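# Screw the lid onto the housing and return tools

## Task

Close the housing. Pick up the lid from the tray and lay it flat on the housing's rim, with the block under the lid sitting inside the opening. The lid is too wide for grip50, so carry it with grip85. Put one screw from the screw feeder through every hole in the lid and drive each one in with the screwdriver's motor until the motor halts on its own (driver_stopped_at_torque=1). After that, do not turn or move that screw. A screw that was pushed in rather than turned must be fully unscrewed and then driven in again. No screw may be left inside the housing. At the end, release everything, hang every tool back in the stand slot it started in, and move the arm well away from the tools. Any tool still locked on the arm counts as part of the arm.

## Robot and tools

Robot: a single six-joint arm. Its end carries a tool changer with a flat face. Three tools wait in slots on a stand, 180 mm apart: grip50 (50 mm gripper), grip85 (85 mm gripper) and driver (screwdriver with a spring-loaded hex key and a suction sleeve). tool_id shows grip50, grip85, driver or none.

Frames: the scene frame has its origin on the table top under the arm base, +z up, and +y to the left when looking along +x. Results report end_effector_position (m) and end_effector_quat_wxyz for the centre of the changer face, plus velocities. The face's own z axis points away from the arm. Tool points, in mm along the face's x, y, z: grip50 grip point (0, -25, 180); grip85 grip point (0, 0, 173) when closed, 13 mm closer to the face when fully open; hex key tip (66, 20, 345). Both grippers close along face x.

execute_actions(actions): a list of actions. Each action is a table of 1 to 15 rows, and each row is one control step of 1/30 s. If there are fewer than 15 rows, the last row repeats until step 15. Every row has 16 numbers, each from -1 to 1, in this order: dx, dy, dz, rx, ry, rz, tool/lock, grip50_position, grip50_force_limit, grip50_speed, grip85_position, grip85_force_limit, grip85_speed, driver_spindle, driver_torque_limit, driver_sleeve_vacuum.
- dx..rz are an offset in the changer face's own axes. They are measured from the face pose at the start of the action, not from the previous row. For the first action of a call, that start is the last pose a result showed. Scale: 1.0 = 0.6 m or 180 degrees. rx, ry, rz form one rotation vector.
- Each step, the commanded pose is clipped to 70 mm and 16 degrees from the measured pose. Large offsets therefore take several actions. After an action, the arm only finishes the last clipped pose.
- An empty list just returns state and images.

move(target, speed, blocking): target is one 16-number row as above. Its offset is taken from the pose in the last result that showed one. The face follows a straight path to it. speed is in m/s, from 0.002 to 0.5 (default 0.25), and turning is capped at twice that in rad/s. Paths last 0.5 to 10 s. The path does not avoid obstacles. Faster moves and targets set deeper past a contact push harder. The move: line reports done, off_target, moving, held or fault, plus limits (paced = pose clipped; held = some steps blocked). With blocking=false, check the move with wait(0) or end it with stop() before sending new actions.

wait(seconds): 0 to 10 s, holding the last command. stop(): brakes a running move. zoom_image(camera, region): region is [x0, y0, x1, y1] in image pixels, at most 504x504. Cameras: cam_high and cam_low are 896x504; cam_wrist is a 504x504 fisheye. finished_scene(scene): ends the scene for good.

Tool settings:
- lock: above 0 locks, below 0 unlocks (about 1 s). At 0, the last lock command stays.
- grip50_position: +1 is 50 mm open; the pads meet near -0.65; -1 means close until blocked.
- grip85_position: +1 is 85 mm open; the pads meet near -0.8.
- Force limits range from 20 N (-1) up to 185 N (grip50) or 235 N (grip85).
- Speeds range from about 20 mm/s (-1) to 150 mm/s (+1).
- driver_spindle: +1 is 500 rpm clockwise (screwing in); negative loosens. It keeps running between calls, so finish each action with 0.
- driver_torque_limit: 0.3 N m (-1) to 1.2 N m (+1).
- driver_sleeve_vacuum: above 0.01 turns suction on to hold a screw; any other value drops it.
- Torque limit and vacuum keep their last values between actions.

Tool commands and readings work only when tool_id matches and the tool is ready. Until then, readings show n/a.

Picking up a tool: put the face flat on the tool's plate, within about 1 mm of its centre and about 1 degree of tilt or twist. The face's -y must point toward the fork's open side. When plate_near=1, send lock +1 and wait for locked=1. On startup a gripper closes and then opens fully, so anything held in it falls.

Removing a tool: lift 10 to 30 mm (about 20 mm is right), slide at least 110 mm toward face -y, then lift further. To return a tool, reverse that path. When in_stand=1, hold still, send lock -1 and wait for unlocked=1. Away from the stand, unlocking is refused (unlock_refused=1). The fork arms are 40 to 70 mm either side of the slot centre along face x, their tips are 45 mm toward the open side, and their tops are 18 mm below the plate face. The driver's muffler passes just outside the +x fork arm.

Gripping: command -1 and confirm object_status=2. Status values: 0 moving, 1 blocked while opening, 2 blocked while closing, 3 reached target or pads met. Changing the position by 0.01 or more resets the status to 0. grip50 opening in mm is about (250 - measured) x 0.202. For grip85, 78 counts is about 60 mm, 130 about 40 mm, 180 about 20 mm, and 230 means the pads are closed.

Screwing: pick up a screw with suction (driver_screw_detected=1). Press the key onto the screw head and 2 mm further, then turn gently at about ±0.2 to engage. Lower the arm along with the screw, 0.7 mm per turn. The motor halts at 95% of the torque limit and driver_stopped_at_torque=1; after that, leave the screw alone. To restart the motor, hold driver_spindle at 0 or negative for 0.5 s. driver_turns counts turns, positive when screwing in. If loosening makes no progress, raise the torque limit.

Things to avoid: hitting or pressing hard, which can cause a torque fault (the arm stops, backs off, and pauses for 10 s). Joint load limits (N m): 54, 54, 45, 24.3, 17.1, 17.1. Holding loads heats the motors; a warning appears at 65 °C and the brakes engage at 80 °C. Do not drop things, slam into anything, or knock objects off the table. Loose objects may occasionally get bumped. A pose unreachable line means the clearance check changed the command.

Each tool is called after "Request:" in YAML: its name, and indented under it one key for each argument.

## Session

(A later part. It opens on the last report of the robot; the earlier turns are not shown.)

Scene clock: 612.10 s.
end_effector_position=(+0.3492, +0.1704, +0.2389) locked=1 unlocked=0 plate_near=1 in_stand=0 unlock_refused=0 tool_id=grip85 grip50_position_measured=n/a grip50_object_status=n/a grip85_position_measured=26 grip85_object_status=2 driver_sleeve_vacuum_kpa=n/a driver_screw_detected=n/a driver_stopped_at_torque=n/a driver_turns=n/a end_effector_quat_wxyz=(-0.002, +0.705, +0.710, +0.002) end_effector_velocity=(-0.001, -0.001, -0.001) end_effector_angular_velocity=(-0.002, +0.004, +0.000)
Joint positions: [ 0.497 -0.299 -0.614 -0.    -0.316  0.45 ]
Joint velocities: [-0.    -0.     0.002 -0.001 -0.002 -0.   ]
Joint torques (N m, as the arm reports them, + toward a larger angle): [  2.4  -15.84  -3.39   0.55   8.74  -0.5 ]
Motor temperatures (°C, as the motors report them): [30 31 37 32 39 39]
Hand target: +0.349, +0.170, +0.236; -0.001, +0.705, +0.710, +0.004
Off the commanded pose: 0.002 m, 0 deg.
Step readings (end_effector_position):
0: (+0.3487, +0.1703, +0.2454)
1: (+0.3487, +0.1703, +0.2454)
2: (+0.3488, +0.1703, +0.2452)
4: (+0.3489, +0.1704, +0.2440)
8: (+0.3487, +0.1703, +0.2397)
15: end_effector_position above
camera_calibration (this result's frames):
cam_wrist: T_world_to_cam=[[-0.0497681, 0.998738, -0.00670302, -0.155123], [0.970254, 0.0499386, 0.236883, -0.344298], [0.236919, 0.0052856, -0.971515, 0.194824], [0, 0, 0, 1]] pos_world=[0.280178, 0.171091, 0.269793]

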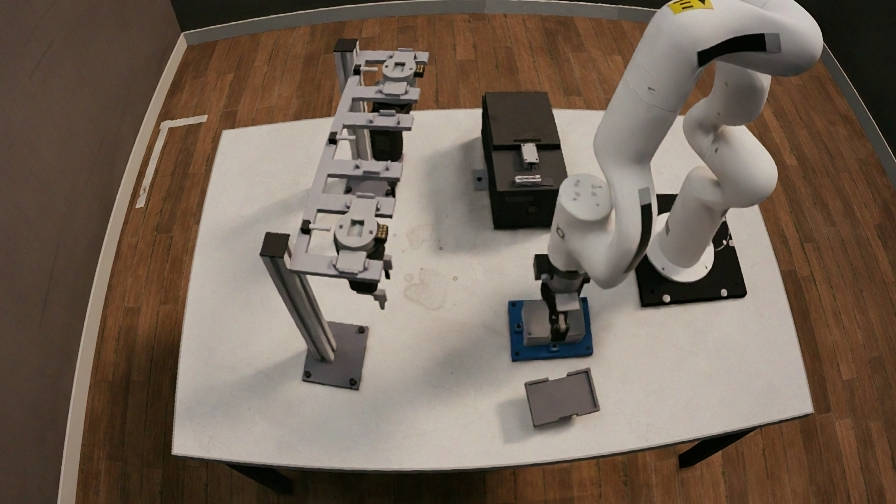

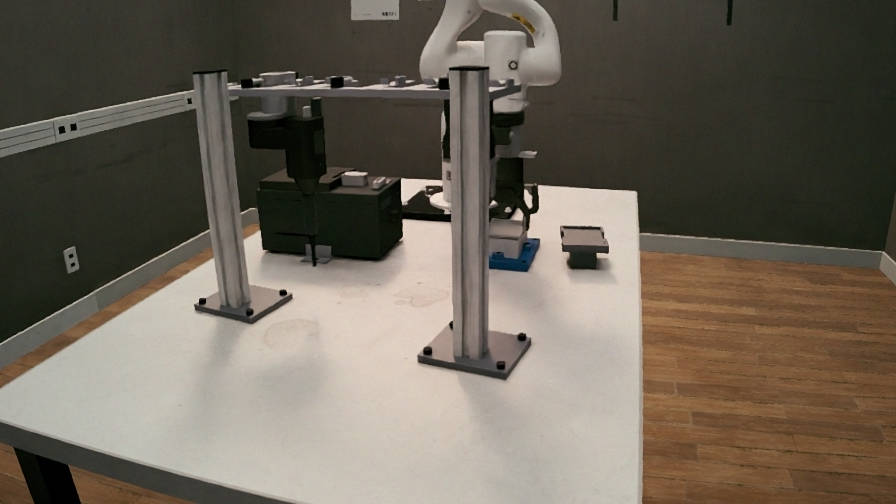

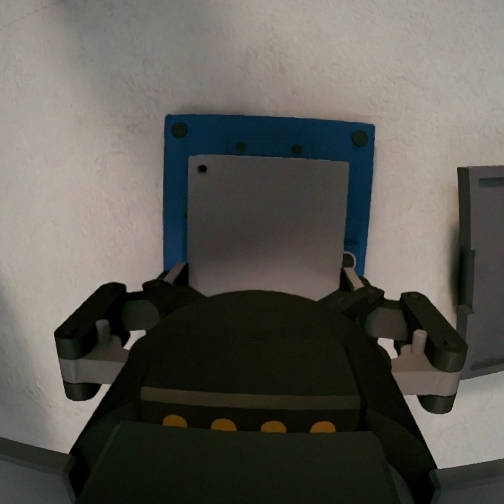

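Request:
execute_actions:
  actions:
    - [[0,0,-0.001,0,0,0,0,1,0,0,-1,-0.3,-0.6,0,0,0]]
    - [[0,0,0,0,0,0,0,1,0,0,1,-0.3,-0.6,0,0,0]]
    - [[0,0,0,0,0,0,0,1,0,0,1,-0.3,-0.6,0,0,0]]

Request:
zoom_image:
  camera: "cam_low"
  region: [480, 200, 560, 280]

Request:
zoom_image:
  camera: "cam_wrist"
  region: [160, 120, 380, 300]

Scene clock: 623.73 s.
end_effector_position=(+0.3489, +0.1704, +0.2390) locked=1 unlocked=0 plate_near=1 in_stand=0 unlock_refused=0 tool_id=grip85 grip50_position_measured=n/a grip50_object_status=n/a grip85_position_measured=3 grip85_object_status=3 driver_sleeve_vacuum_kpa=n/a driver_screw_detected=n/a driver_stopped_at_torque=n/a driver_turns=n/a end_effector_quat_wxyz=(-0.002, +0.705, +0.710, +0.001) end_effector_velocity=(-0.000, -0.000, -0.000) end_effector_angular_velocity=(-0.001, +0.001, +0.001)
Joint positions: [ 0.497 -0.299 -0.614  0.    -0.317  0.45 ]
Joint velocities: [ 0.     0.     0.    -0.001 -0.001 -0.   ]
Joint torques (N m, as the arm reports them, + toward a larger angle): [ -1.72  32.04 -14.88  -0.22  -0.07  -0.26]
Motor temperatures (°C, as the motors report them): [30 31 37 32 40 39]
Hand target: +0.349, +0.170, +0.239; -0.002, +0.705, +0.710, +0.001
Off the commanded pose: 0.000 m, 0 deg.
Step readings (end_effector_position; steps 1 to 15: 1st action; 16 to 30: 2nd action; 31 to 45: 3rd action):
0: (+0.3489, +0.1704, +0.2389)
1: (+0.3489, +0.1704, +0.2389)
2: (+0.3489, +0.1704, +0.2391)
4: (+0.3489, +0.1704, +0.2393)
8: (+0.3490, +0.1704, +0.2393)
15: (+0.3491, +0.1704, +0.2394)
16: (+0.3491, +0.1704, +0.2394)
17: (+0.3490, +0.1704, +0.2391)
19: (+0.3489, +0.1706, +0.2385)
23: (+0.3480, +0.1701, +0.2379)
30: (+0.3489, +0.1704, +0.2390)
31: (+0.3489, +0.1704, +0.2391)
32: (+0.3489, +0.1704, +0.2391)
34: (+0.3489, +0.1704, +0.2390)
38: (+0.3488, +0.1703, +0.2390)
45: end_effector_position above
camera_calibration (this result's frames):
cam_wrist: T_world_to_cam=[[-0.0500017, 0.998726, -0.00682394, -0.154975], [0.97033, 0.0501961, 0.236516, -0.343997], [0.236557, 0.00520472, -0.971604, 0.195189], [0, 0, 0, 1]] pos_world=[0.279868, 0.171029, 0.269949]

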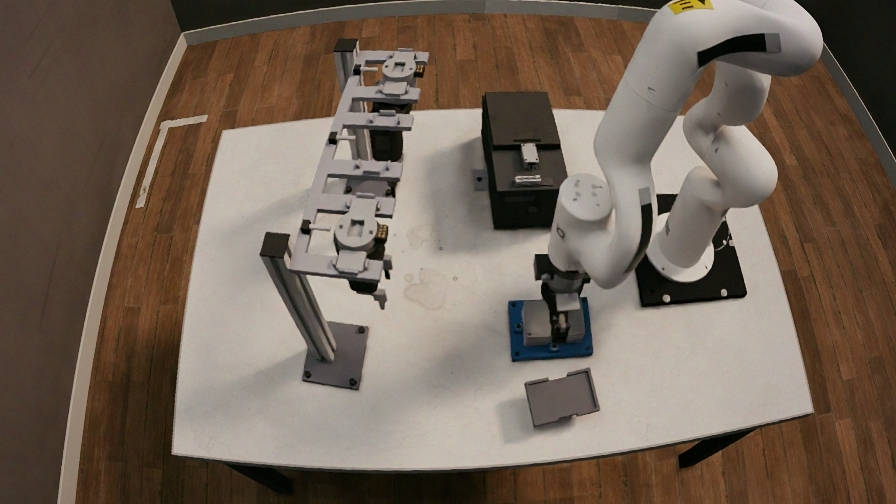

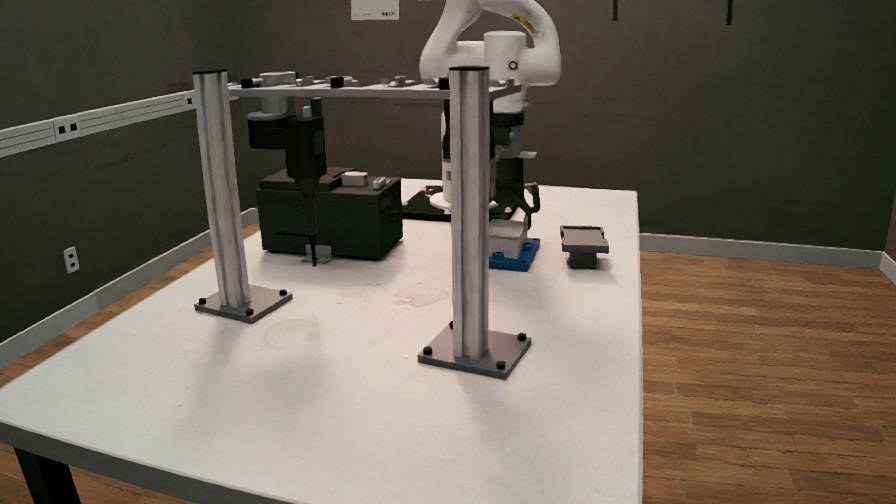

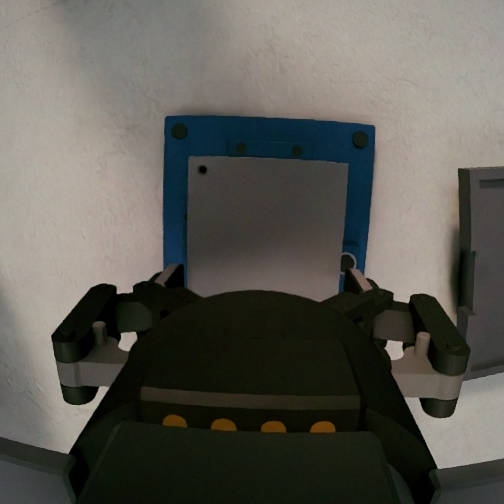

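Region (480, 200, 560, 280) of cam_low's 896x504 image, scaled by 6.300, with more detail than that image has.

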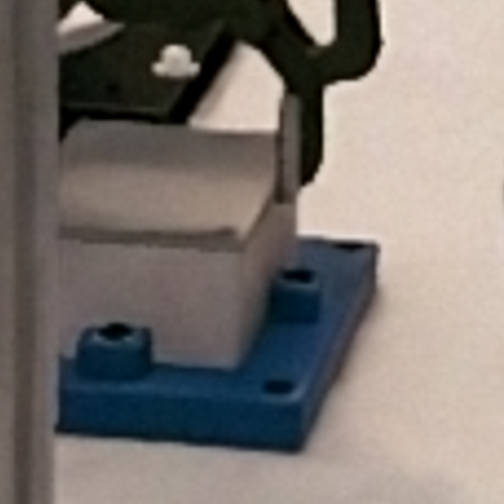

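Region (160, 120, 380, 300) of cam_wrist's 504x504 image, scaled by 2.291, with more detail than that image has; it fills the top 412 rows of this view, and the rest is white.

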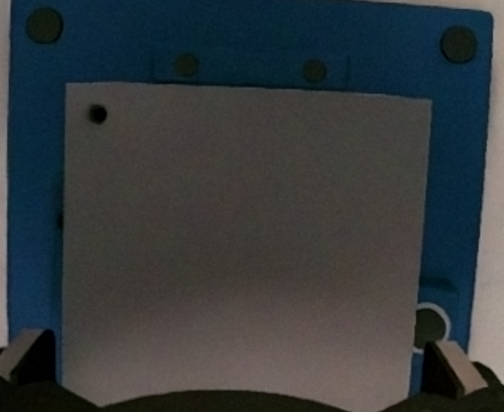

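Request:
move:
  target: [0,0.06,-0.22,0,0,0,0,1,0,0,1,0,0,0,0,0]
  speed: 0.25

Request:
zoom_image:
  camera: "cam_wrist"
  region: [160, 70, 380, 290]

Scene clock: 631.60 s.
end_effector_position=(+0.3848, +0.1700, +0.3704) locked=1 unlocked=0 plate_near=1 in_stand=0 unlock_refused=0 tool_id=grip85 grip50_position_measured=n/a grip50_object_status=n/a grip85_position_measured=3 grip85_object_status=3 driver_sleeve_vacuum_kpa=n/a driver_screw_detected=n/a driver_stopped_at_torque=n/a driver_turns=n/a end_effector_quat_wxyz=(-0.003, +0.704, +0.710, +0.001) end_effector_velocity=(+0.001, -0.000, +0.002) end_effector_angular_velocity=(+0.001, -0.002, -0.000)
Joint positions: [ 0.46  -0.106 -0.772  0.001 -0.669  0.412]
Joint velocities: [-0.001  0.001 -0.005  0.    -0.003 -0.001]
Joint torques (N m, as the arm reports them, + toward a larger angle): [ -1.89  29.02 -19.91  -0.01  -0.09  -0.23]
Motor temperatures (°C, as the motors report them): [30 31 37 32 40 39]
Hand target: +0.385, +0.170, +0.371; -0.002, +0.704, +0.710, +0.002
Off the commanded pose: 0.001 m, 0 deg.
move: done
camera_calibration (this result's frames):
cam_wrist: T_world_to_cam=[[-0.0503345, 0.998709, -0.00680752, -0.1518], [0.970598, 0.0505219, 0.235343, -0.409603], [0.235384, 0.00523852, -0.971888, 0.314886], [0, 0, 0, 1]] pos_world=[0.315801, 0.170648, 0.401398]

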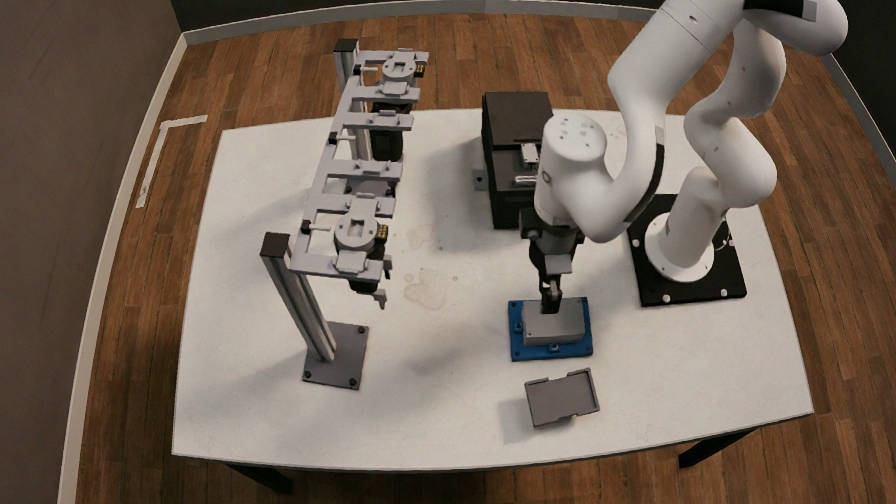

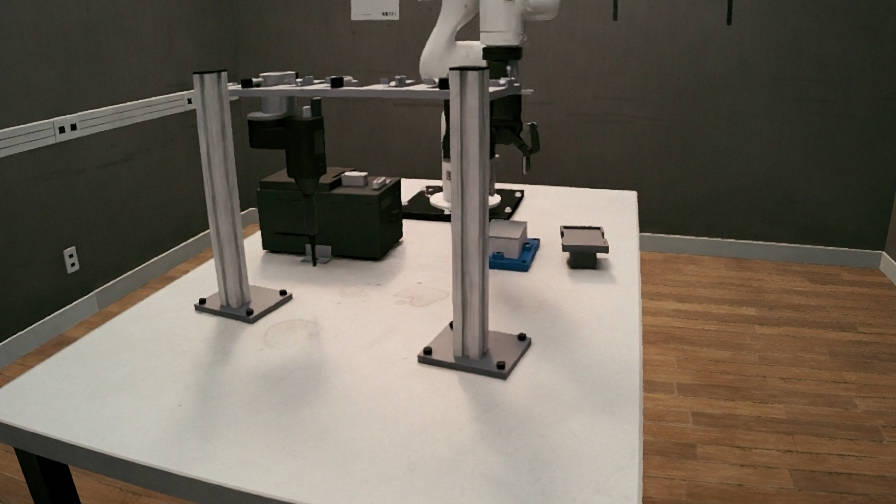

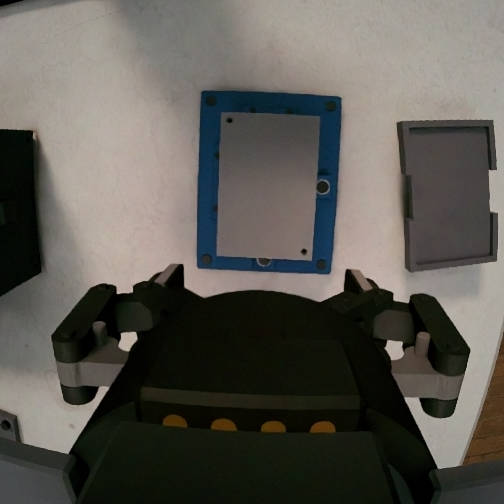

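Region (160, 70, 380, 290) of cam_wrist's 504x504 image, scaled by 2.291, with more detail than that image has.

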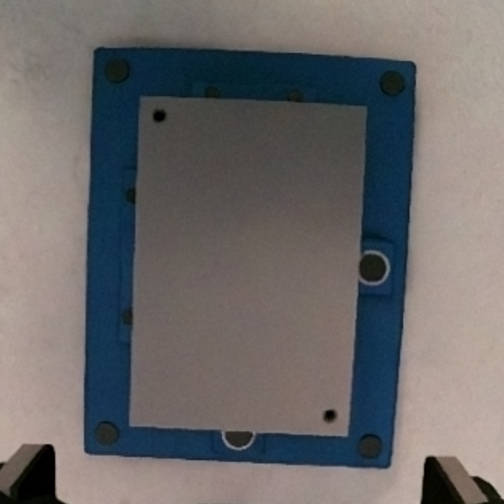

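Request:
move:
  target: [-0.2622,0.235,-0.1017,0,0,0.0483,0,1,0,0,1,0,0,0,0,0]
  speed: 0.35

Scene clock: 644.27 s.
end_effector_position=(+0.5267, +0.0136, +0.4303) locked=1 unlocked=0 plate_near=1 in_stand=0 unlock_refused=0 tool_id=grip85 grip50_position_measured=n/a grip50_object_status=n/a grip85_position_measured=3 grip85_object_status=3 driver_sleeve_vacuum_kpa=n/a driver_screw_detected=n/a driver_stopped_at_torque=n/a driver_turns=n/a end_effector_quat_wxyz=(-0.003, +0.756, +0.655, +0.001) end_effector_velocity=(+0.002, -0.002, +0.001) end_effector_angular_velocity=(-0.000, -0.003, -0.002)
Joint positions: [ 0.071 -0.282 -1.133 -0.001 -0.854  0.175]
Joint velocities: [-0.003 -0.001 -0.005 -0.    -0.    -0.001]
Joint torques (N m, as the arm reports them, + toward a larger angle): [ -1.42  41.97 -21.72   0.47  -0.02  -0.27]
Motor temperatures (°C, as the motors report them): [30 31 37 32 40 39]
Hand target: +0.527, +0.013, +0.430; -0.002, +0.756, +0.654, +0.001
Off the commanded pose: 0.000 m, 0 deg.
move: done
camera_calibration (this result's frames):
cam_wrist: T_world_to_cam=[[0.100586, 0.994901, -0.00739174, -0.0672279], [0.967341, -0.0960572, 0.234574, -0.549524], [0.232668, -0.0307453, -0.97207, 0.342551], [0, 0, 0, 1]] pos_world=[0.458639, 0.0246312, 0.461391]

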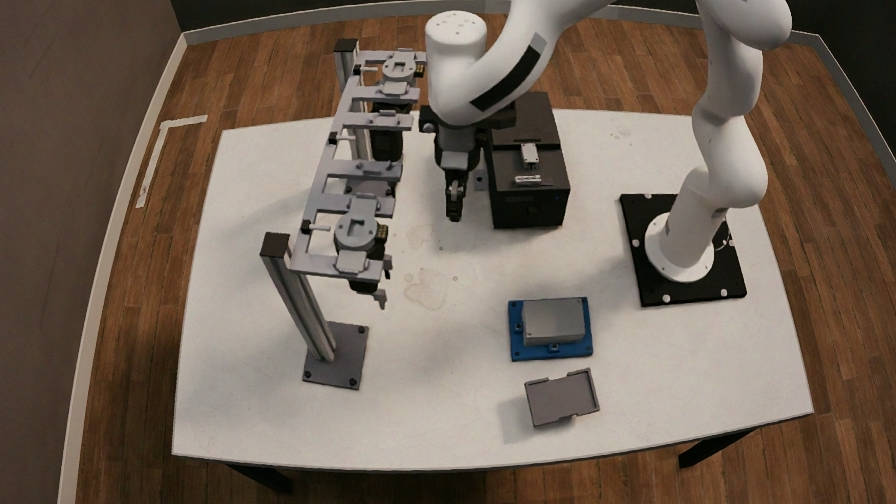

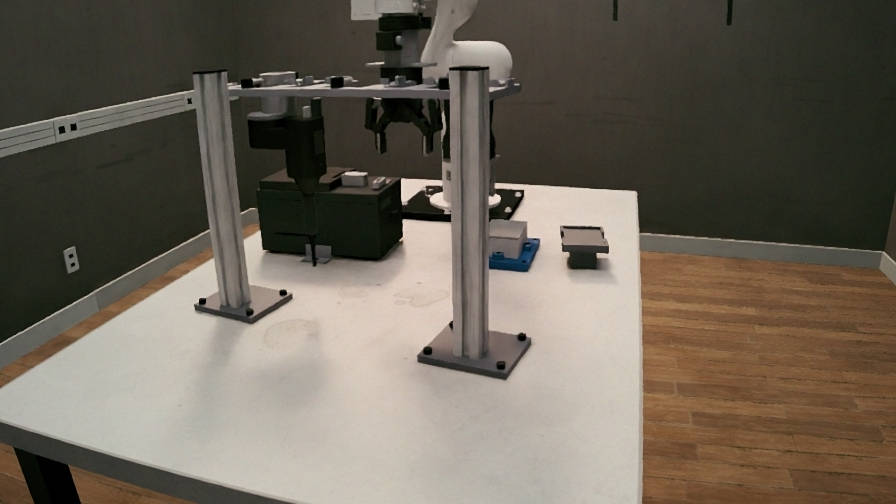

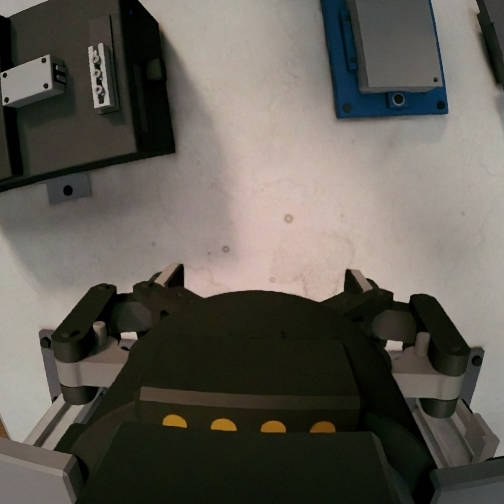

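Request:
move:
  target: [0.0006,0.2105,-0.0018,-0.0015,0.0008,0,0,1,0,0,1,0,0,0,0,0]
  speed: 0.15

Scene clock: 659.13 s.
end_effector_position=(+0.6515, -0.0043, +0.4310) locked=1 unlocked=0 plate_near=1 in_stand=0 unlock_refused=0 tool_id=grip85 grip50_position_measured=n/a grip50_object_status=n/a grip85_position_measured=3 grip85_object_status=3 driver_sleeve_vacuum_kpa=n/a driver_screw_detected=n/a driver_stopped_at_torque=n/a driver_turns=n/a end_effector_quat_wxyz=(-0.002, +0.756, +0.655, +0.003) end_effector_velocity=(+0.002, +0.001, -0.000) end_effector_angular_velocity=(-0.000, +0.000, +0.002)
Joint positions: [ 0.037 -0.586 -1.554  0.001 -0.966  0.14 ]
Joint velocities: [ 0.001 -0.004 -0.006 -0.001 -0.002 -0.001]
Joint torques (N m, as the arm reports them, + toward a larger angle): [ -1.93  58.91 -22.46   0.3    0.09  -0.3 ]
Motor temperatures (°C, as the motors report them): [30 31 38 32 40 39]
Hand target: +0.652, -0.004, +0.431; -0.002, +0.756, +0.655, +0.003
Off the commanded pose: 0.000 m, 0 deg.
move: done
camera_calibration (this result's frames):
cam_wrist: T_world_to_cam=[[0.100446, 0.99493, -0.00503907, -0.0629259], [0.966206, -0.0963348, 0.239095, -0.673344], [0.237397, -0.0288848, -0.970983, 0.310071], [0, 0, 0, 1]] pos_world=[0.5833, 0.00669674, 0.46175]

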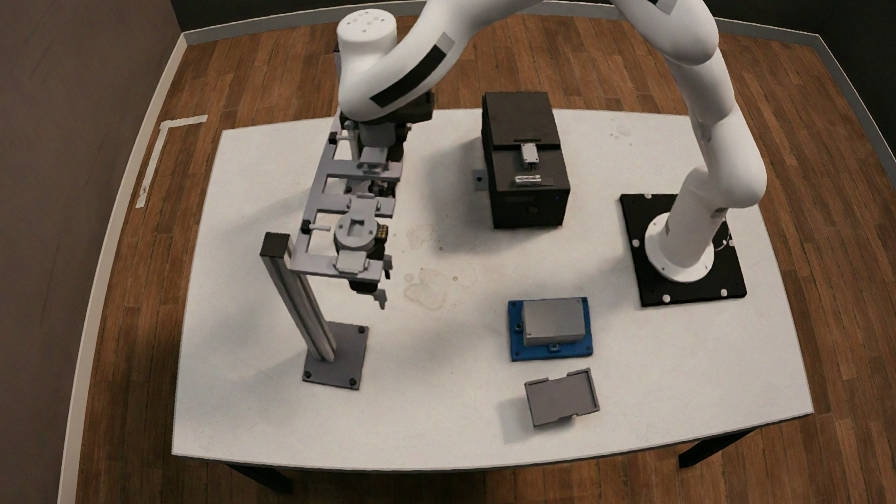

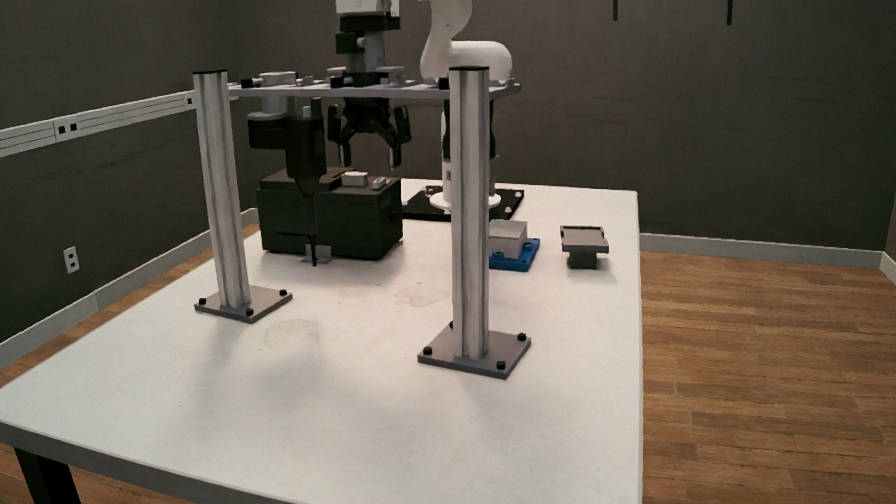

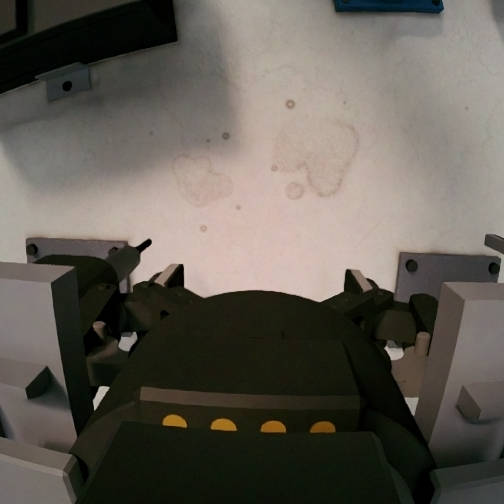

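Request:
execute_actions:
  actions:
    - [[0,0,0.006,0,0,0,0,1,0,0,1,0,0,0,0,0],[0,0,0.012,0,0,0,0,1,0,0,1,0,0,0,0,0],[0,0,0.018,0,0,0,0,1,0,0,1,0,0,0,0,0],[0,0,0.023,0,0,0,0,1,0,0,1,0,0,0,0,0],[0,0,0.027,0,0,0,0,1,0,0,1,0,0,0,0,0],[0,0,0.030,0,0,0,0,1,0,0,1,0,0,0,0,0],[0,0,0.0318,0,0,0,0,1,0,0,1,0,0,0,0,0]]
    - [[0,0,0,0,0,0,0,1,0,0,1,0,0,0,0,0]]

Scene clock: 666.57 s.
end_effector_position=(+0.6518, -0.0043, +0.4123) locked=1 unlocked=0 plate_near=1 in_stand=1 unlock_refused=0 tool_id=grip85 grip50_position_measured=n/a grip50_object_status=n/a grip85_position_measured=3 grip85_object_status=3 driver_sleeve_vacuum_kpa=n/a driver_screw_detected=n/a driver_stopped_at_torque=n/a driver_turns=n/a end_effector_quat_wxyz=(-0.001, +0.756, +0.654, +0.004) end_effector_velocity=(-0.000, -0.000, -0.000) end_effector_angular_velocity=(+0.000, -0.001, -0.000)
Joint positions: [ 0.037 -0.6   -1.532  0.001 -0.929  0.14 ]
Joint velocities: [-0.     0.     0.001  0.     0.001  0.   ]
Joint torques (N m, as the arm reports them, + toward a larger angle): [  1.01  58.72 -19.92   0.43  -1.63  -0.97]
Motor temperatures (°C, as the motors report them): [30 31 38 32 40 39]
Hand target: +0.652, -0.004, +0.412; -0.001, +0.756, +0.654, +0.004
Off the commanded pose: 0.000 m, 0 deg.
Step readings (end_effector_position; steps 1 to 15: 1st action; 16 to 30: 2nd action):
0: (+0.6517, -0.0043, +0.4309)
1: (+0.6517, -0.0043, +0.4309)
2: (+0.6518, -0.0043, +0.4305)
4: (+0.6518, -0.0043, +0.4273)
8: (+0.6517, -0.0043, +0.4162)
15: (+0.6518, -0.0043, +0.4122)
16: (+0.6518, -0.0043, +0.4122)
17: (+0.6518, -0.0043, +0.4123)
19: (+0.6518, -0.0043, +0.4123)
23: (+0.6518, -0.0043, +0.4123)
30: end_effector_position above
camera_calibration (this result's frames):
cam_wrist: T_world_to_cam=[[0.101008, 0.994873, -0.00495917, -0.0634165], [0.965813, -0.096859, 0.240464, -0.669467], [0.238751, -0.0290784, -0.970645, 0.29078], [0, 0, 0, 1]] pos_world=[0.583562, 0.00670293, 0.442912]

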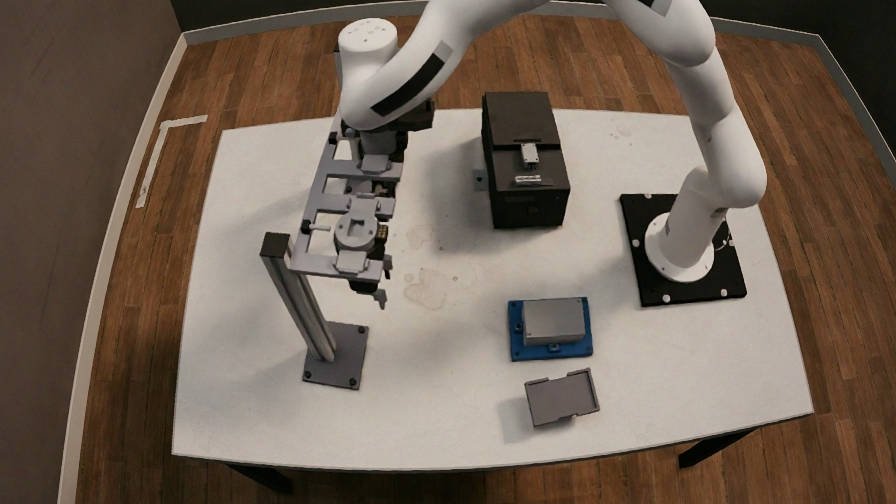

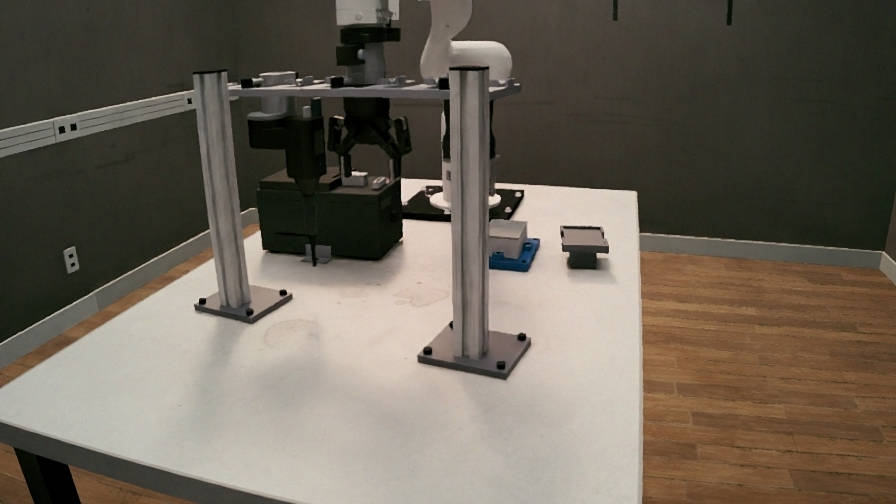

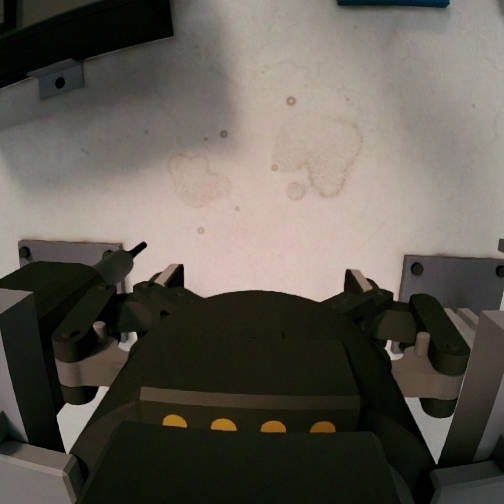

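in_stand=1. Unlock.

Request:
execute_actions:
  actions:
    - [[0,0,0,0,0,0,-1,1,0,0,1,0,0,0,0,0]]
    - [[0,0,0,0,0,0,-1,1,0,0,1,0,0,0,0,0]]
    - [[0,0,0,0,0,0,-1,1,0,0,1,0,0,0,0,0]]

Scene clock: 672.37 s.
end_effector_position=(+0.6516, -0.0042, +0.4122) locked=0 unlocked=1 plate_near=1 in_stand=1 unlock_refused=0 tool_id=none grip50_position_measured=n/a grip50_object_status=n/a grip85_position_measured=n/a grip85_object_status=n/a driver_sleeve_vacuum_kpa=n/a driver_screw_detected=n/a driver_stopped_at_torque=n/a driver_turns=n/a end_effector_quat_wxyz=(-0.002, +0.756, +0.655, +0.003) end_effector_velocity=(+0.000, +0.000, -0.000) end_effector_angular_velocity=(+0.000, +0.000, -0.000)
Joint positions: [ 0.037 -0.6   -1.531  0.001 -0.93   0.14 ]
Joint velocities: [-0.    -0.     0.     0.001  0.    -0.   ]
Joint torques (N m, as the arm reports them, + toward a larger angle): [ -1.07  47.56 -17.09   0.14  -0.14  -0.25]
Motor temperatures (°C, as the motors report them): [30 31 38 32 40 39]
Hand target: +0.652, -0.004, +0.412; -0.002, +0.756, +0.655, +0.003
Off the commanded pose: 0.000 m, 0 deg.
Step readings (end_effector_position; steps 1 to 15: 1st action; 16 to 30: 2nd action; 31 to 45: 3rd action):
0: (+0.6518, -0.0043, +0.4122)
1: (+0.6517, -0.0043, +0.4119)
2: (+0.6517, -0.0043, +0.4120)
4: (+0.6517, -0.0043, +0.4120)
8: (+0.6515, -0.0042, +0.4121)
15: (+0.6516, -0.0042, +0.4122)
16: (+0.6516, -0.0042, +0.4122)
17: (+0.6516, -0.0042, +0.4122)
19: (+0.6516, -0.0042, +0.4122)
23: (+0.6516, -0.0042, +0.4122)
30: (+0.6516, -0.0042, +0.4122)
31: (+0.6516, -0.0042, +0.4122)
32: (+0.6516, -0.0042, +0.4122)
34: (+0.6516, -0.0042, +0.4122)
38: (+0.6516, -0.0042, +0.4122)
45: end_effector_position above
camera_calibration (this result's frames):
cam_wrist: T_world_to_cam=[[0.100637, 0.994911, -0.0050241, -0.0632403], [0.966162, -0.096521, 0.239197, -0.668896], [0.237495, -0.0289262, -0.970958, 0.291746], [0, 0, 0, 1]] pos_world=[0.583338, 0.00679504, 0.442954]

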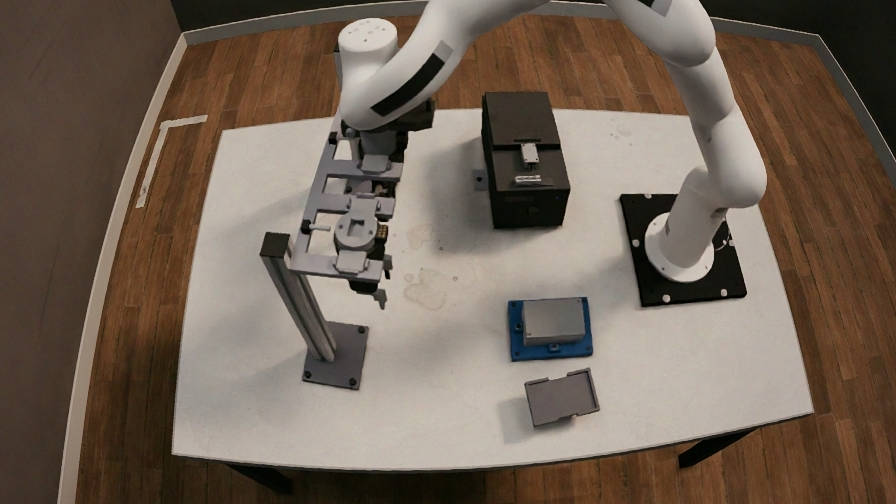

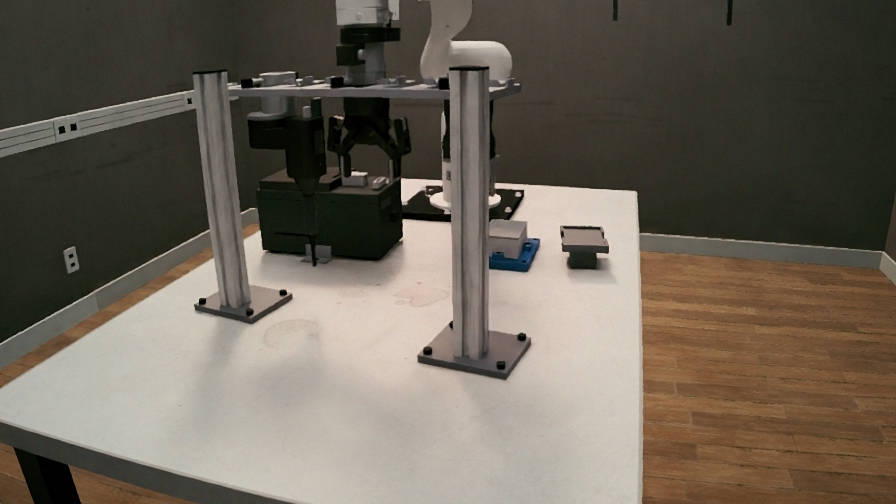

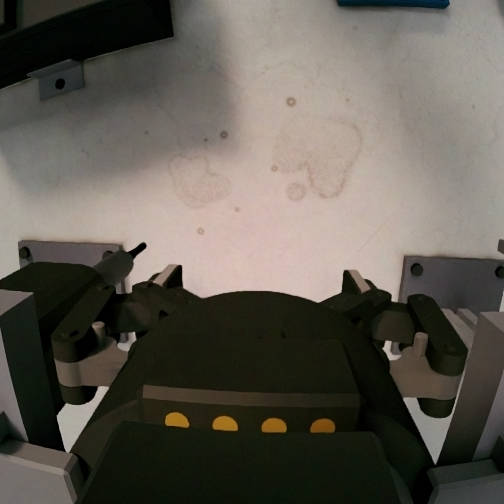

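Request:
move:
  target: [0,0,-0.055,0,0,0,-1,1,0,0,1,0,0,0,0,0]
  speed: 0.15

Request:
move:
  target: [-0.3,0,0,0,0,0,0,1,0,0,1,0,0,0,0,0]
  speed: 0.25

Scene clock: 682.30 s.
end_effector_position=(+0.6515, -0.0044, +0.4450) locked=0 unlocked=1 plate_near=0 in_stand=0 unlock_refused=0 tool_id=none grip50_position_measured=n/a grip50_object_status=n/a grip85_position_measured=n/a grip85_object_status=n/a driver_sleeve_vacuum_kpa=n/a driver_screw_detected=n/a driver_stopped_at_torque=n/a driver_turns=n/a end_effector_quat_wxyz=(-0.002, +0.756, +0.655, +0.003) end_effector_velocity=(+0.000, -0.000, +0.001) end_effector_angular_velocity=(-0.001, -0.000, -0.001)
Joint positions: [ 0.037 -0.576 -1.571  0.001 -0.994  0.14 ]
Joint velocities: [-0.001 -0.    -0.002 -0.001 -0.002  0.001]
Joint torques (N m, as the arm reports them, + toward a larger angle): [ -2.08  47.85 -17.55   0.32  -0.02  -0.35]
Motor temperatures (°C, as the motors report them): [30 31 38 32 40 39]
Hand target: +0.652, -0.004, +0.445; -0.002, +0.756, +0.655, +0.003
Off the commanded pose: 0.000 m, 0 deg.
move: done
camera_calibration (this result's frames):
cam_wrist: T_world_to_cam=[[0.100543, 0.99492, -0.00499339, -0.0628528], [0.966234, -0.0964449, 0.238935, -0.676586], [0.237239, -0.028848, -0.971023, 0.323766], [0, 0, 0, 1]] pos_world=[0.58325, 0.00662027, 0.47573]

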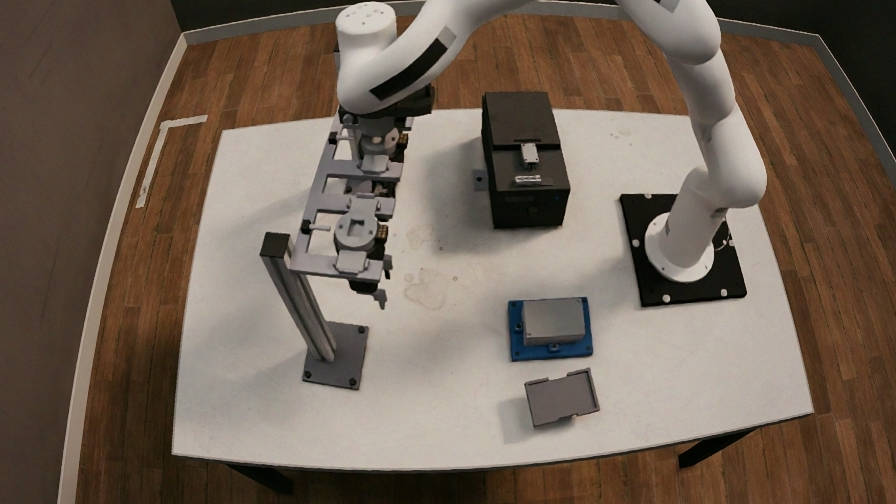

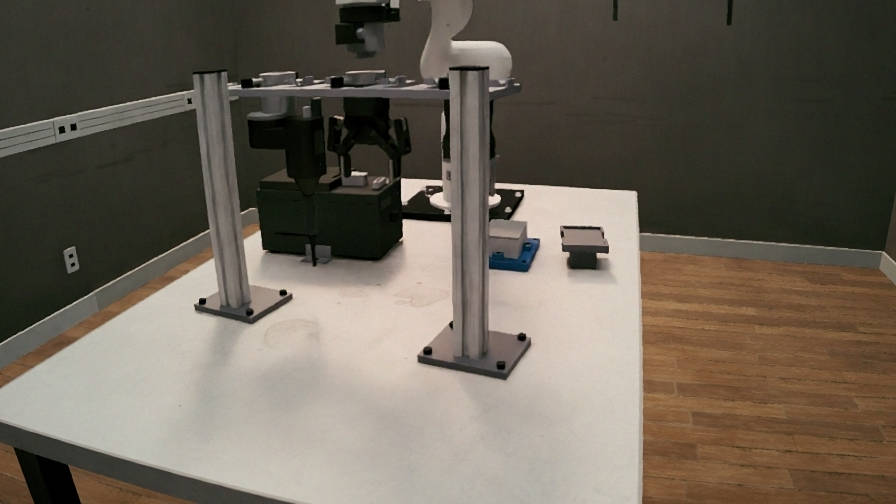

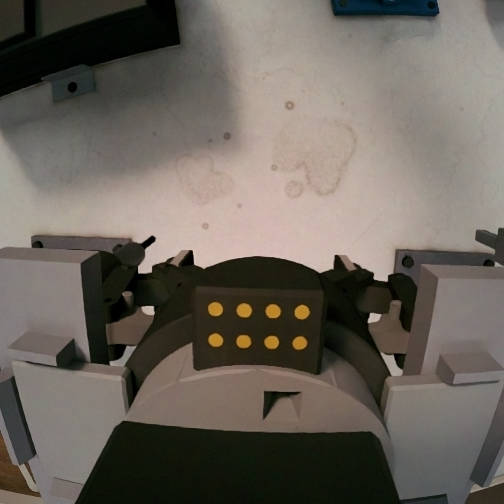

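Scene clock: 683.50 s.
end_effector_position=(+0.6255, -0.1821, +0.4440) locked=0 unlocked=1 plate_near=0 in_stand=0 unlock_refused=0 tool_id=none grip50_position_measured=n/a grip50_object_status=n/a grip85_position_measured=n/a grip85_object_status=n/a driver_sleeve_vacuum_kpa=n/a driver_screw_detected=n/a driver_stopped_at_torque=n/a driver_turns=n/a end_effector_quat_wxyz=(-0.002, +0.756, +0.655, +0.003) end_effector_velocity=(-0.000, -0.001, -0.000) end_effector_angular_velocity=(+0.001, +0.002, +0.000)
Joint positions: [-0.24  -0.574 -1.569  0.001 -0.993 -0.137]
Joint velocities: [-0.001 -0.001 -0.001  0.    -0.002 -0.002]
Joint torques (N m, as the arm reports them, + toward a larger angle): [ -1.41  47.18 -17.95   0.7   -0.03  -0.33]
Motor temperatures (°C, as the motors report them): [30 31 38 32 40 39]
Hand target: +0.625, -0.183, +0.444; -0.002, +0.756, +0.655, +0.003
Off the commanded pose: 0.000 m, 0 deg.
move: done
camera_calibration (this result's frames):
cam_wrist: T_world_to_cam=[[0.10019, 0.994954, -0.00537675, 0.117032], [0.96619, -0.0960008, 0.239294, -0.668491], [0.23757, -0.0291699, -0.970932, 0.323543], [0, 0, 0, 1]] pos_world=[0.557299, -0.171179, 0.474734]

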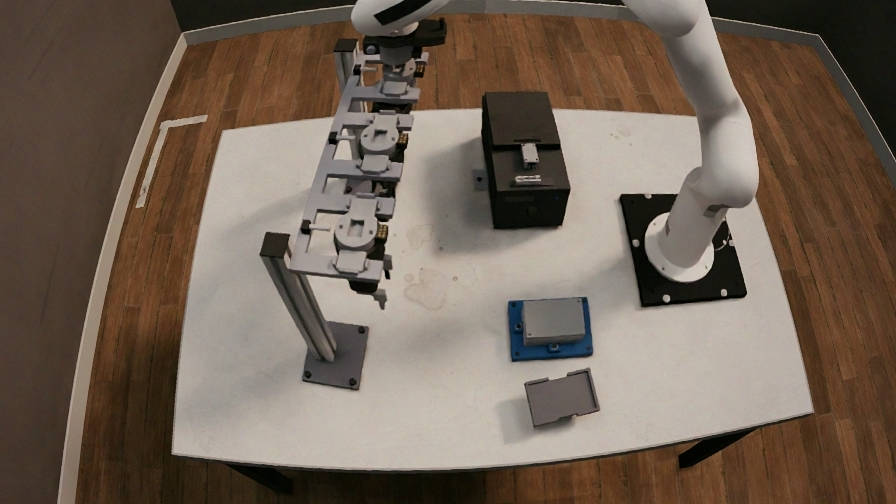

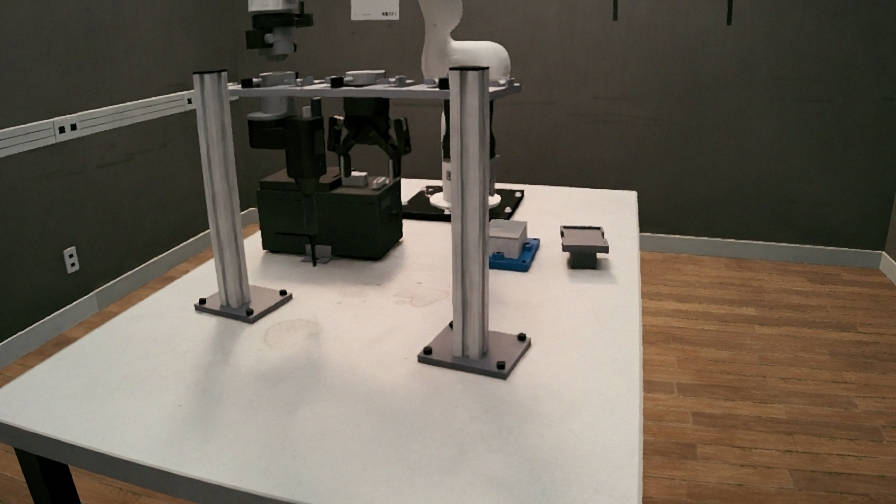

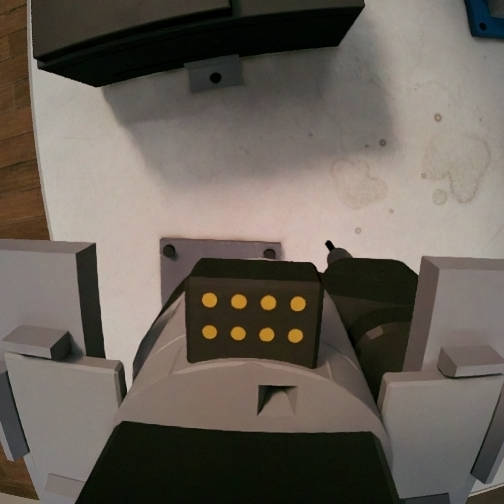

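Request:
execute_actions:
  actions:
    - [[-0.0015,-0.0033,0.031,0,0,0,0,1,0,0,1,0,0,0,0,0]]
    - [[0,0,0,0,0,0,0,1,0,0,1,0,0,0,0,0]]

Request:
zoom_image:
  camera: "cam_wrist"
  region: [150, 310, 350, 430]

Scene clock: 701.87 s.
end_effector_position=(+0.6235, -0.1827, +0.4256) locked=0 unlocked=1 plate_near=0 in_stand=0 unlock_refused=0 tool_id=none grip50_position_measured=n/a grip50_object_status=n/a grip85_position_measured=n/a grip85_object_status=n/a driver_sleeve_vacuum_kpa=n/a driver_screw_detected=n/a driver_stopped_at_torque=n/a driver_turns=n/a end_effector_quat_wxyz=(-0.001, +0.756, +0.655, +0.003) end_effector_velocity=(-0.000, +0.000, -0.000) end_effector_angular_velocity=(+0.001, -0.000, -0.001)
Joint positions: [-0.242 -0.582 -1.538  0.001 -0.954 -0.139]
Joint velocities: [-0.     0.     0.     0.001  0.    -0.   ]
Joint torques (N m, as the arm reports them, + toward a larger angle): [ -1.91  48.68 -17.68   0.49   0.05  -0.23]
Motor temperatures (°C, as the motors report them): [30 31 38 32 40 39]
Hand target: +0.624, -0.183, +0.426; -0.001, +0.756, +0.655, +0.003
Off the commanded pose: 0.000 m, 0 deg.
Step readings (end_effector_position; steps 1 to 15: 1st action; 16 to 30: 2nd action):
0: (+0.6255, -0.1825, +0.4440)
1: (+0.6255, -0.1825, +0.4440)
2: (+0.6255, -0.1826, +0.4427)
4: (+0.6243, -0.1826, +0.4337)
8: (+0.6232, -0.1826, +0.4255)
15: (+0.6235, -0.1827, +0.4256)
16: (+0.6235, -0.1827, +0.4255)
17: (+0.6235, -0.1827, +0.4255)
19: (+0.6235, -0.1827, +0.4256)
23: (+0.6235, -0.1827, +0.4256)
30: end_effector_position above
camera_calibration (this result's frames):
cam_wrist: T_world_to_cam=[[0.100247, 0.994948, -0.00545953, 0.117653], [0.966125, -0.0960282, 0.239545, -0.662249], [0.237811, -0.0292882, -0.97087, 0.305913], [0, 0, 0, 1]] pos_world=[0.555271, -0.171694, 0.456283]

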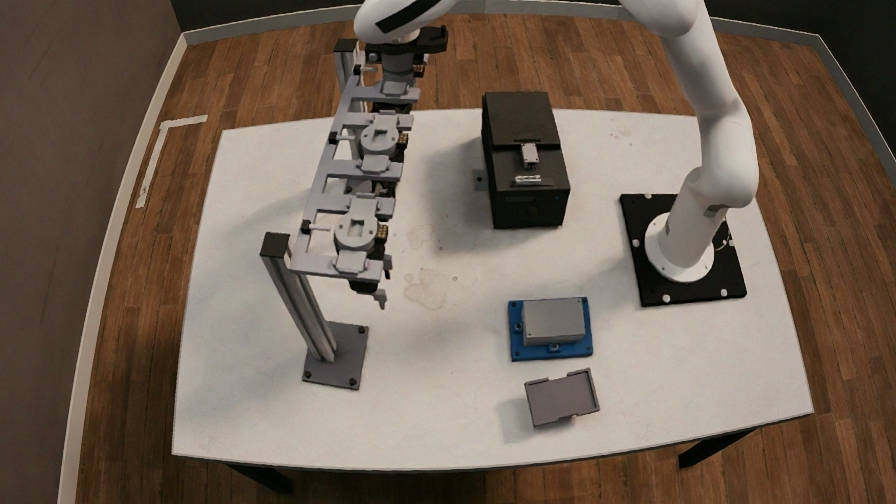

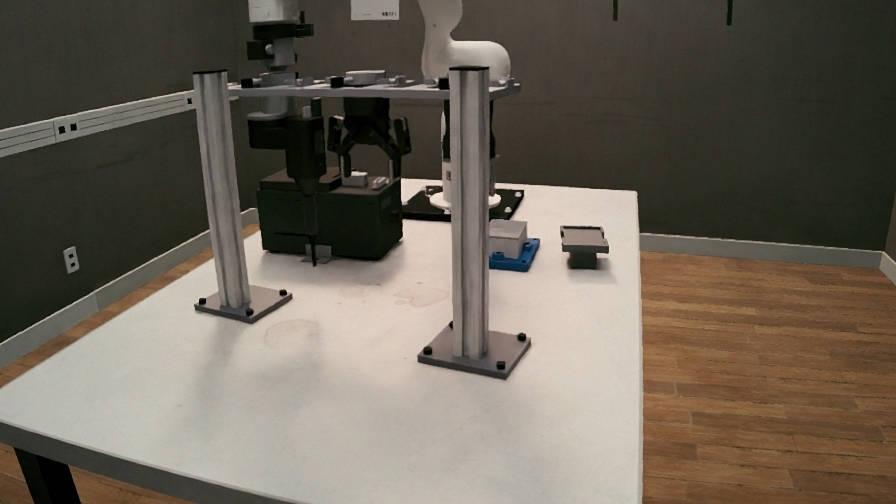

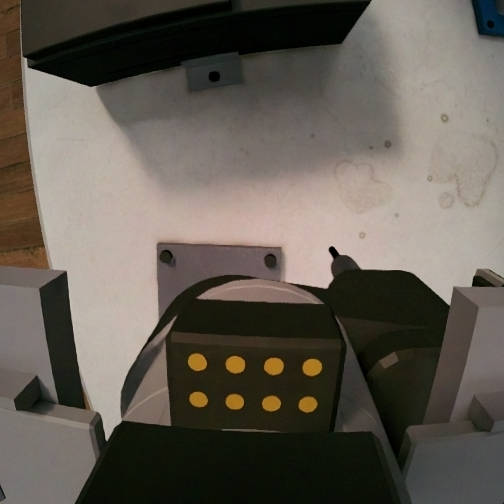

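Region (150, 310, 350, 430) of cam_wrist's 504x504 image, scaled by 2.520, with more detail than that image has; it fills the top 302 rows of this view, and the rest is white.

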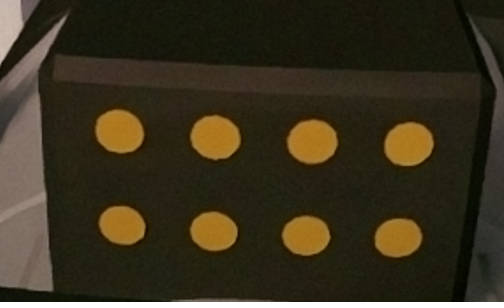

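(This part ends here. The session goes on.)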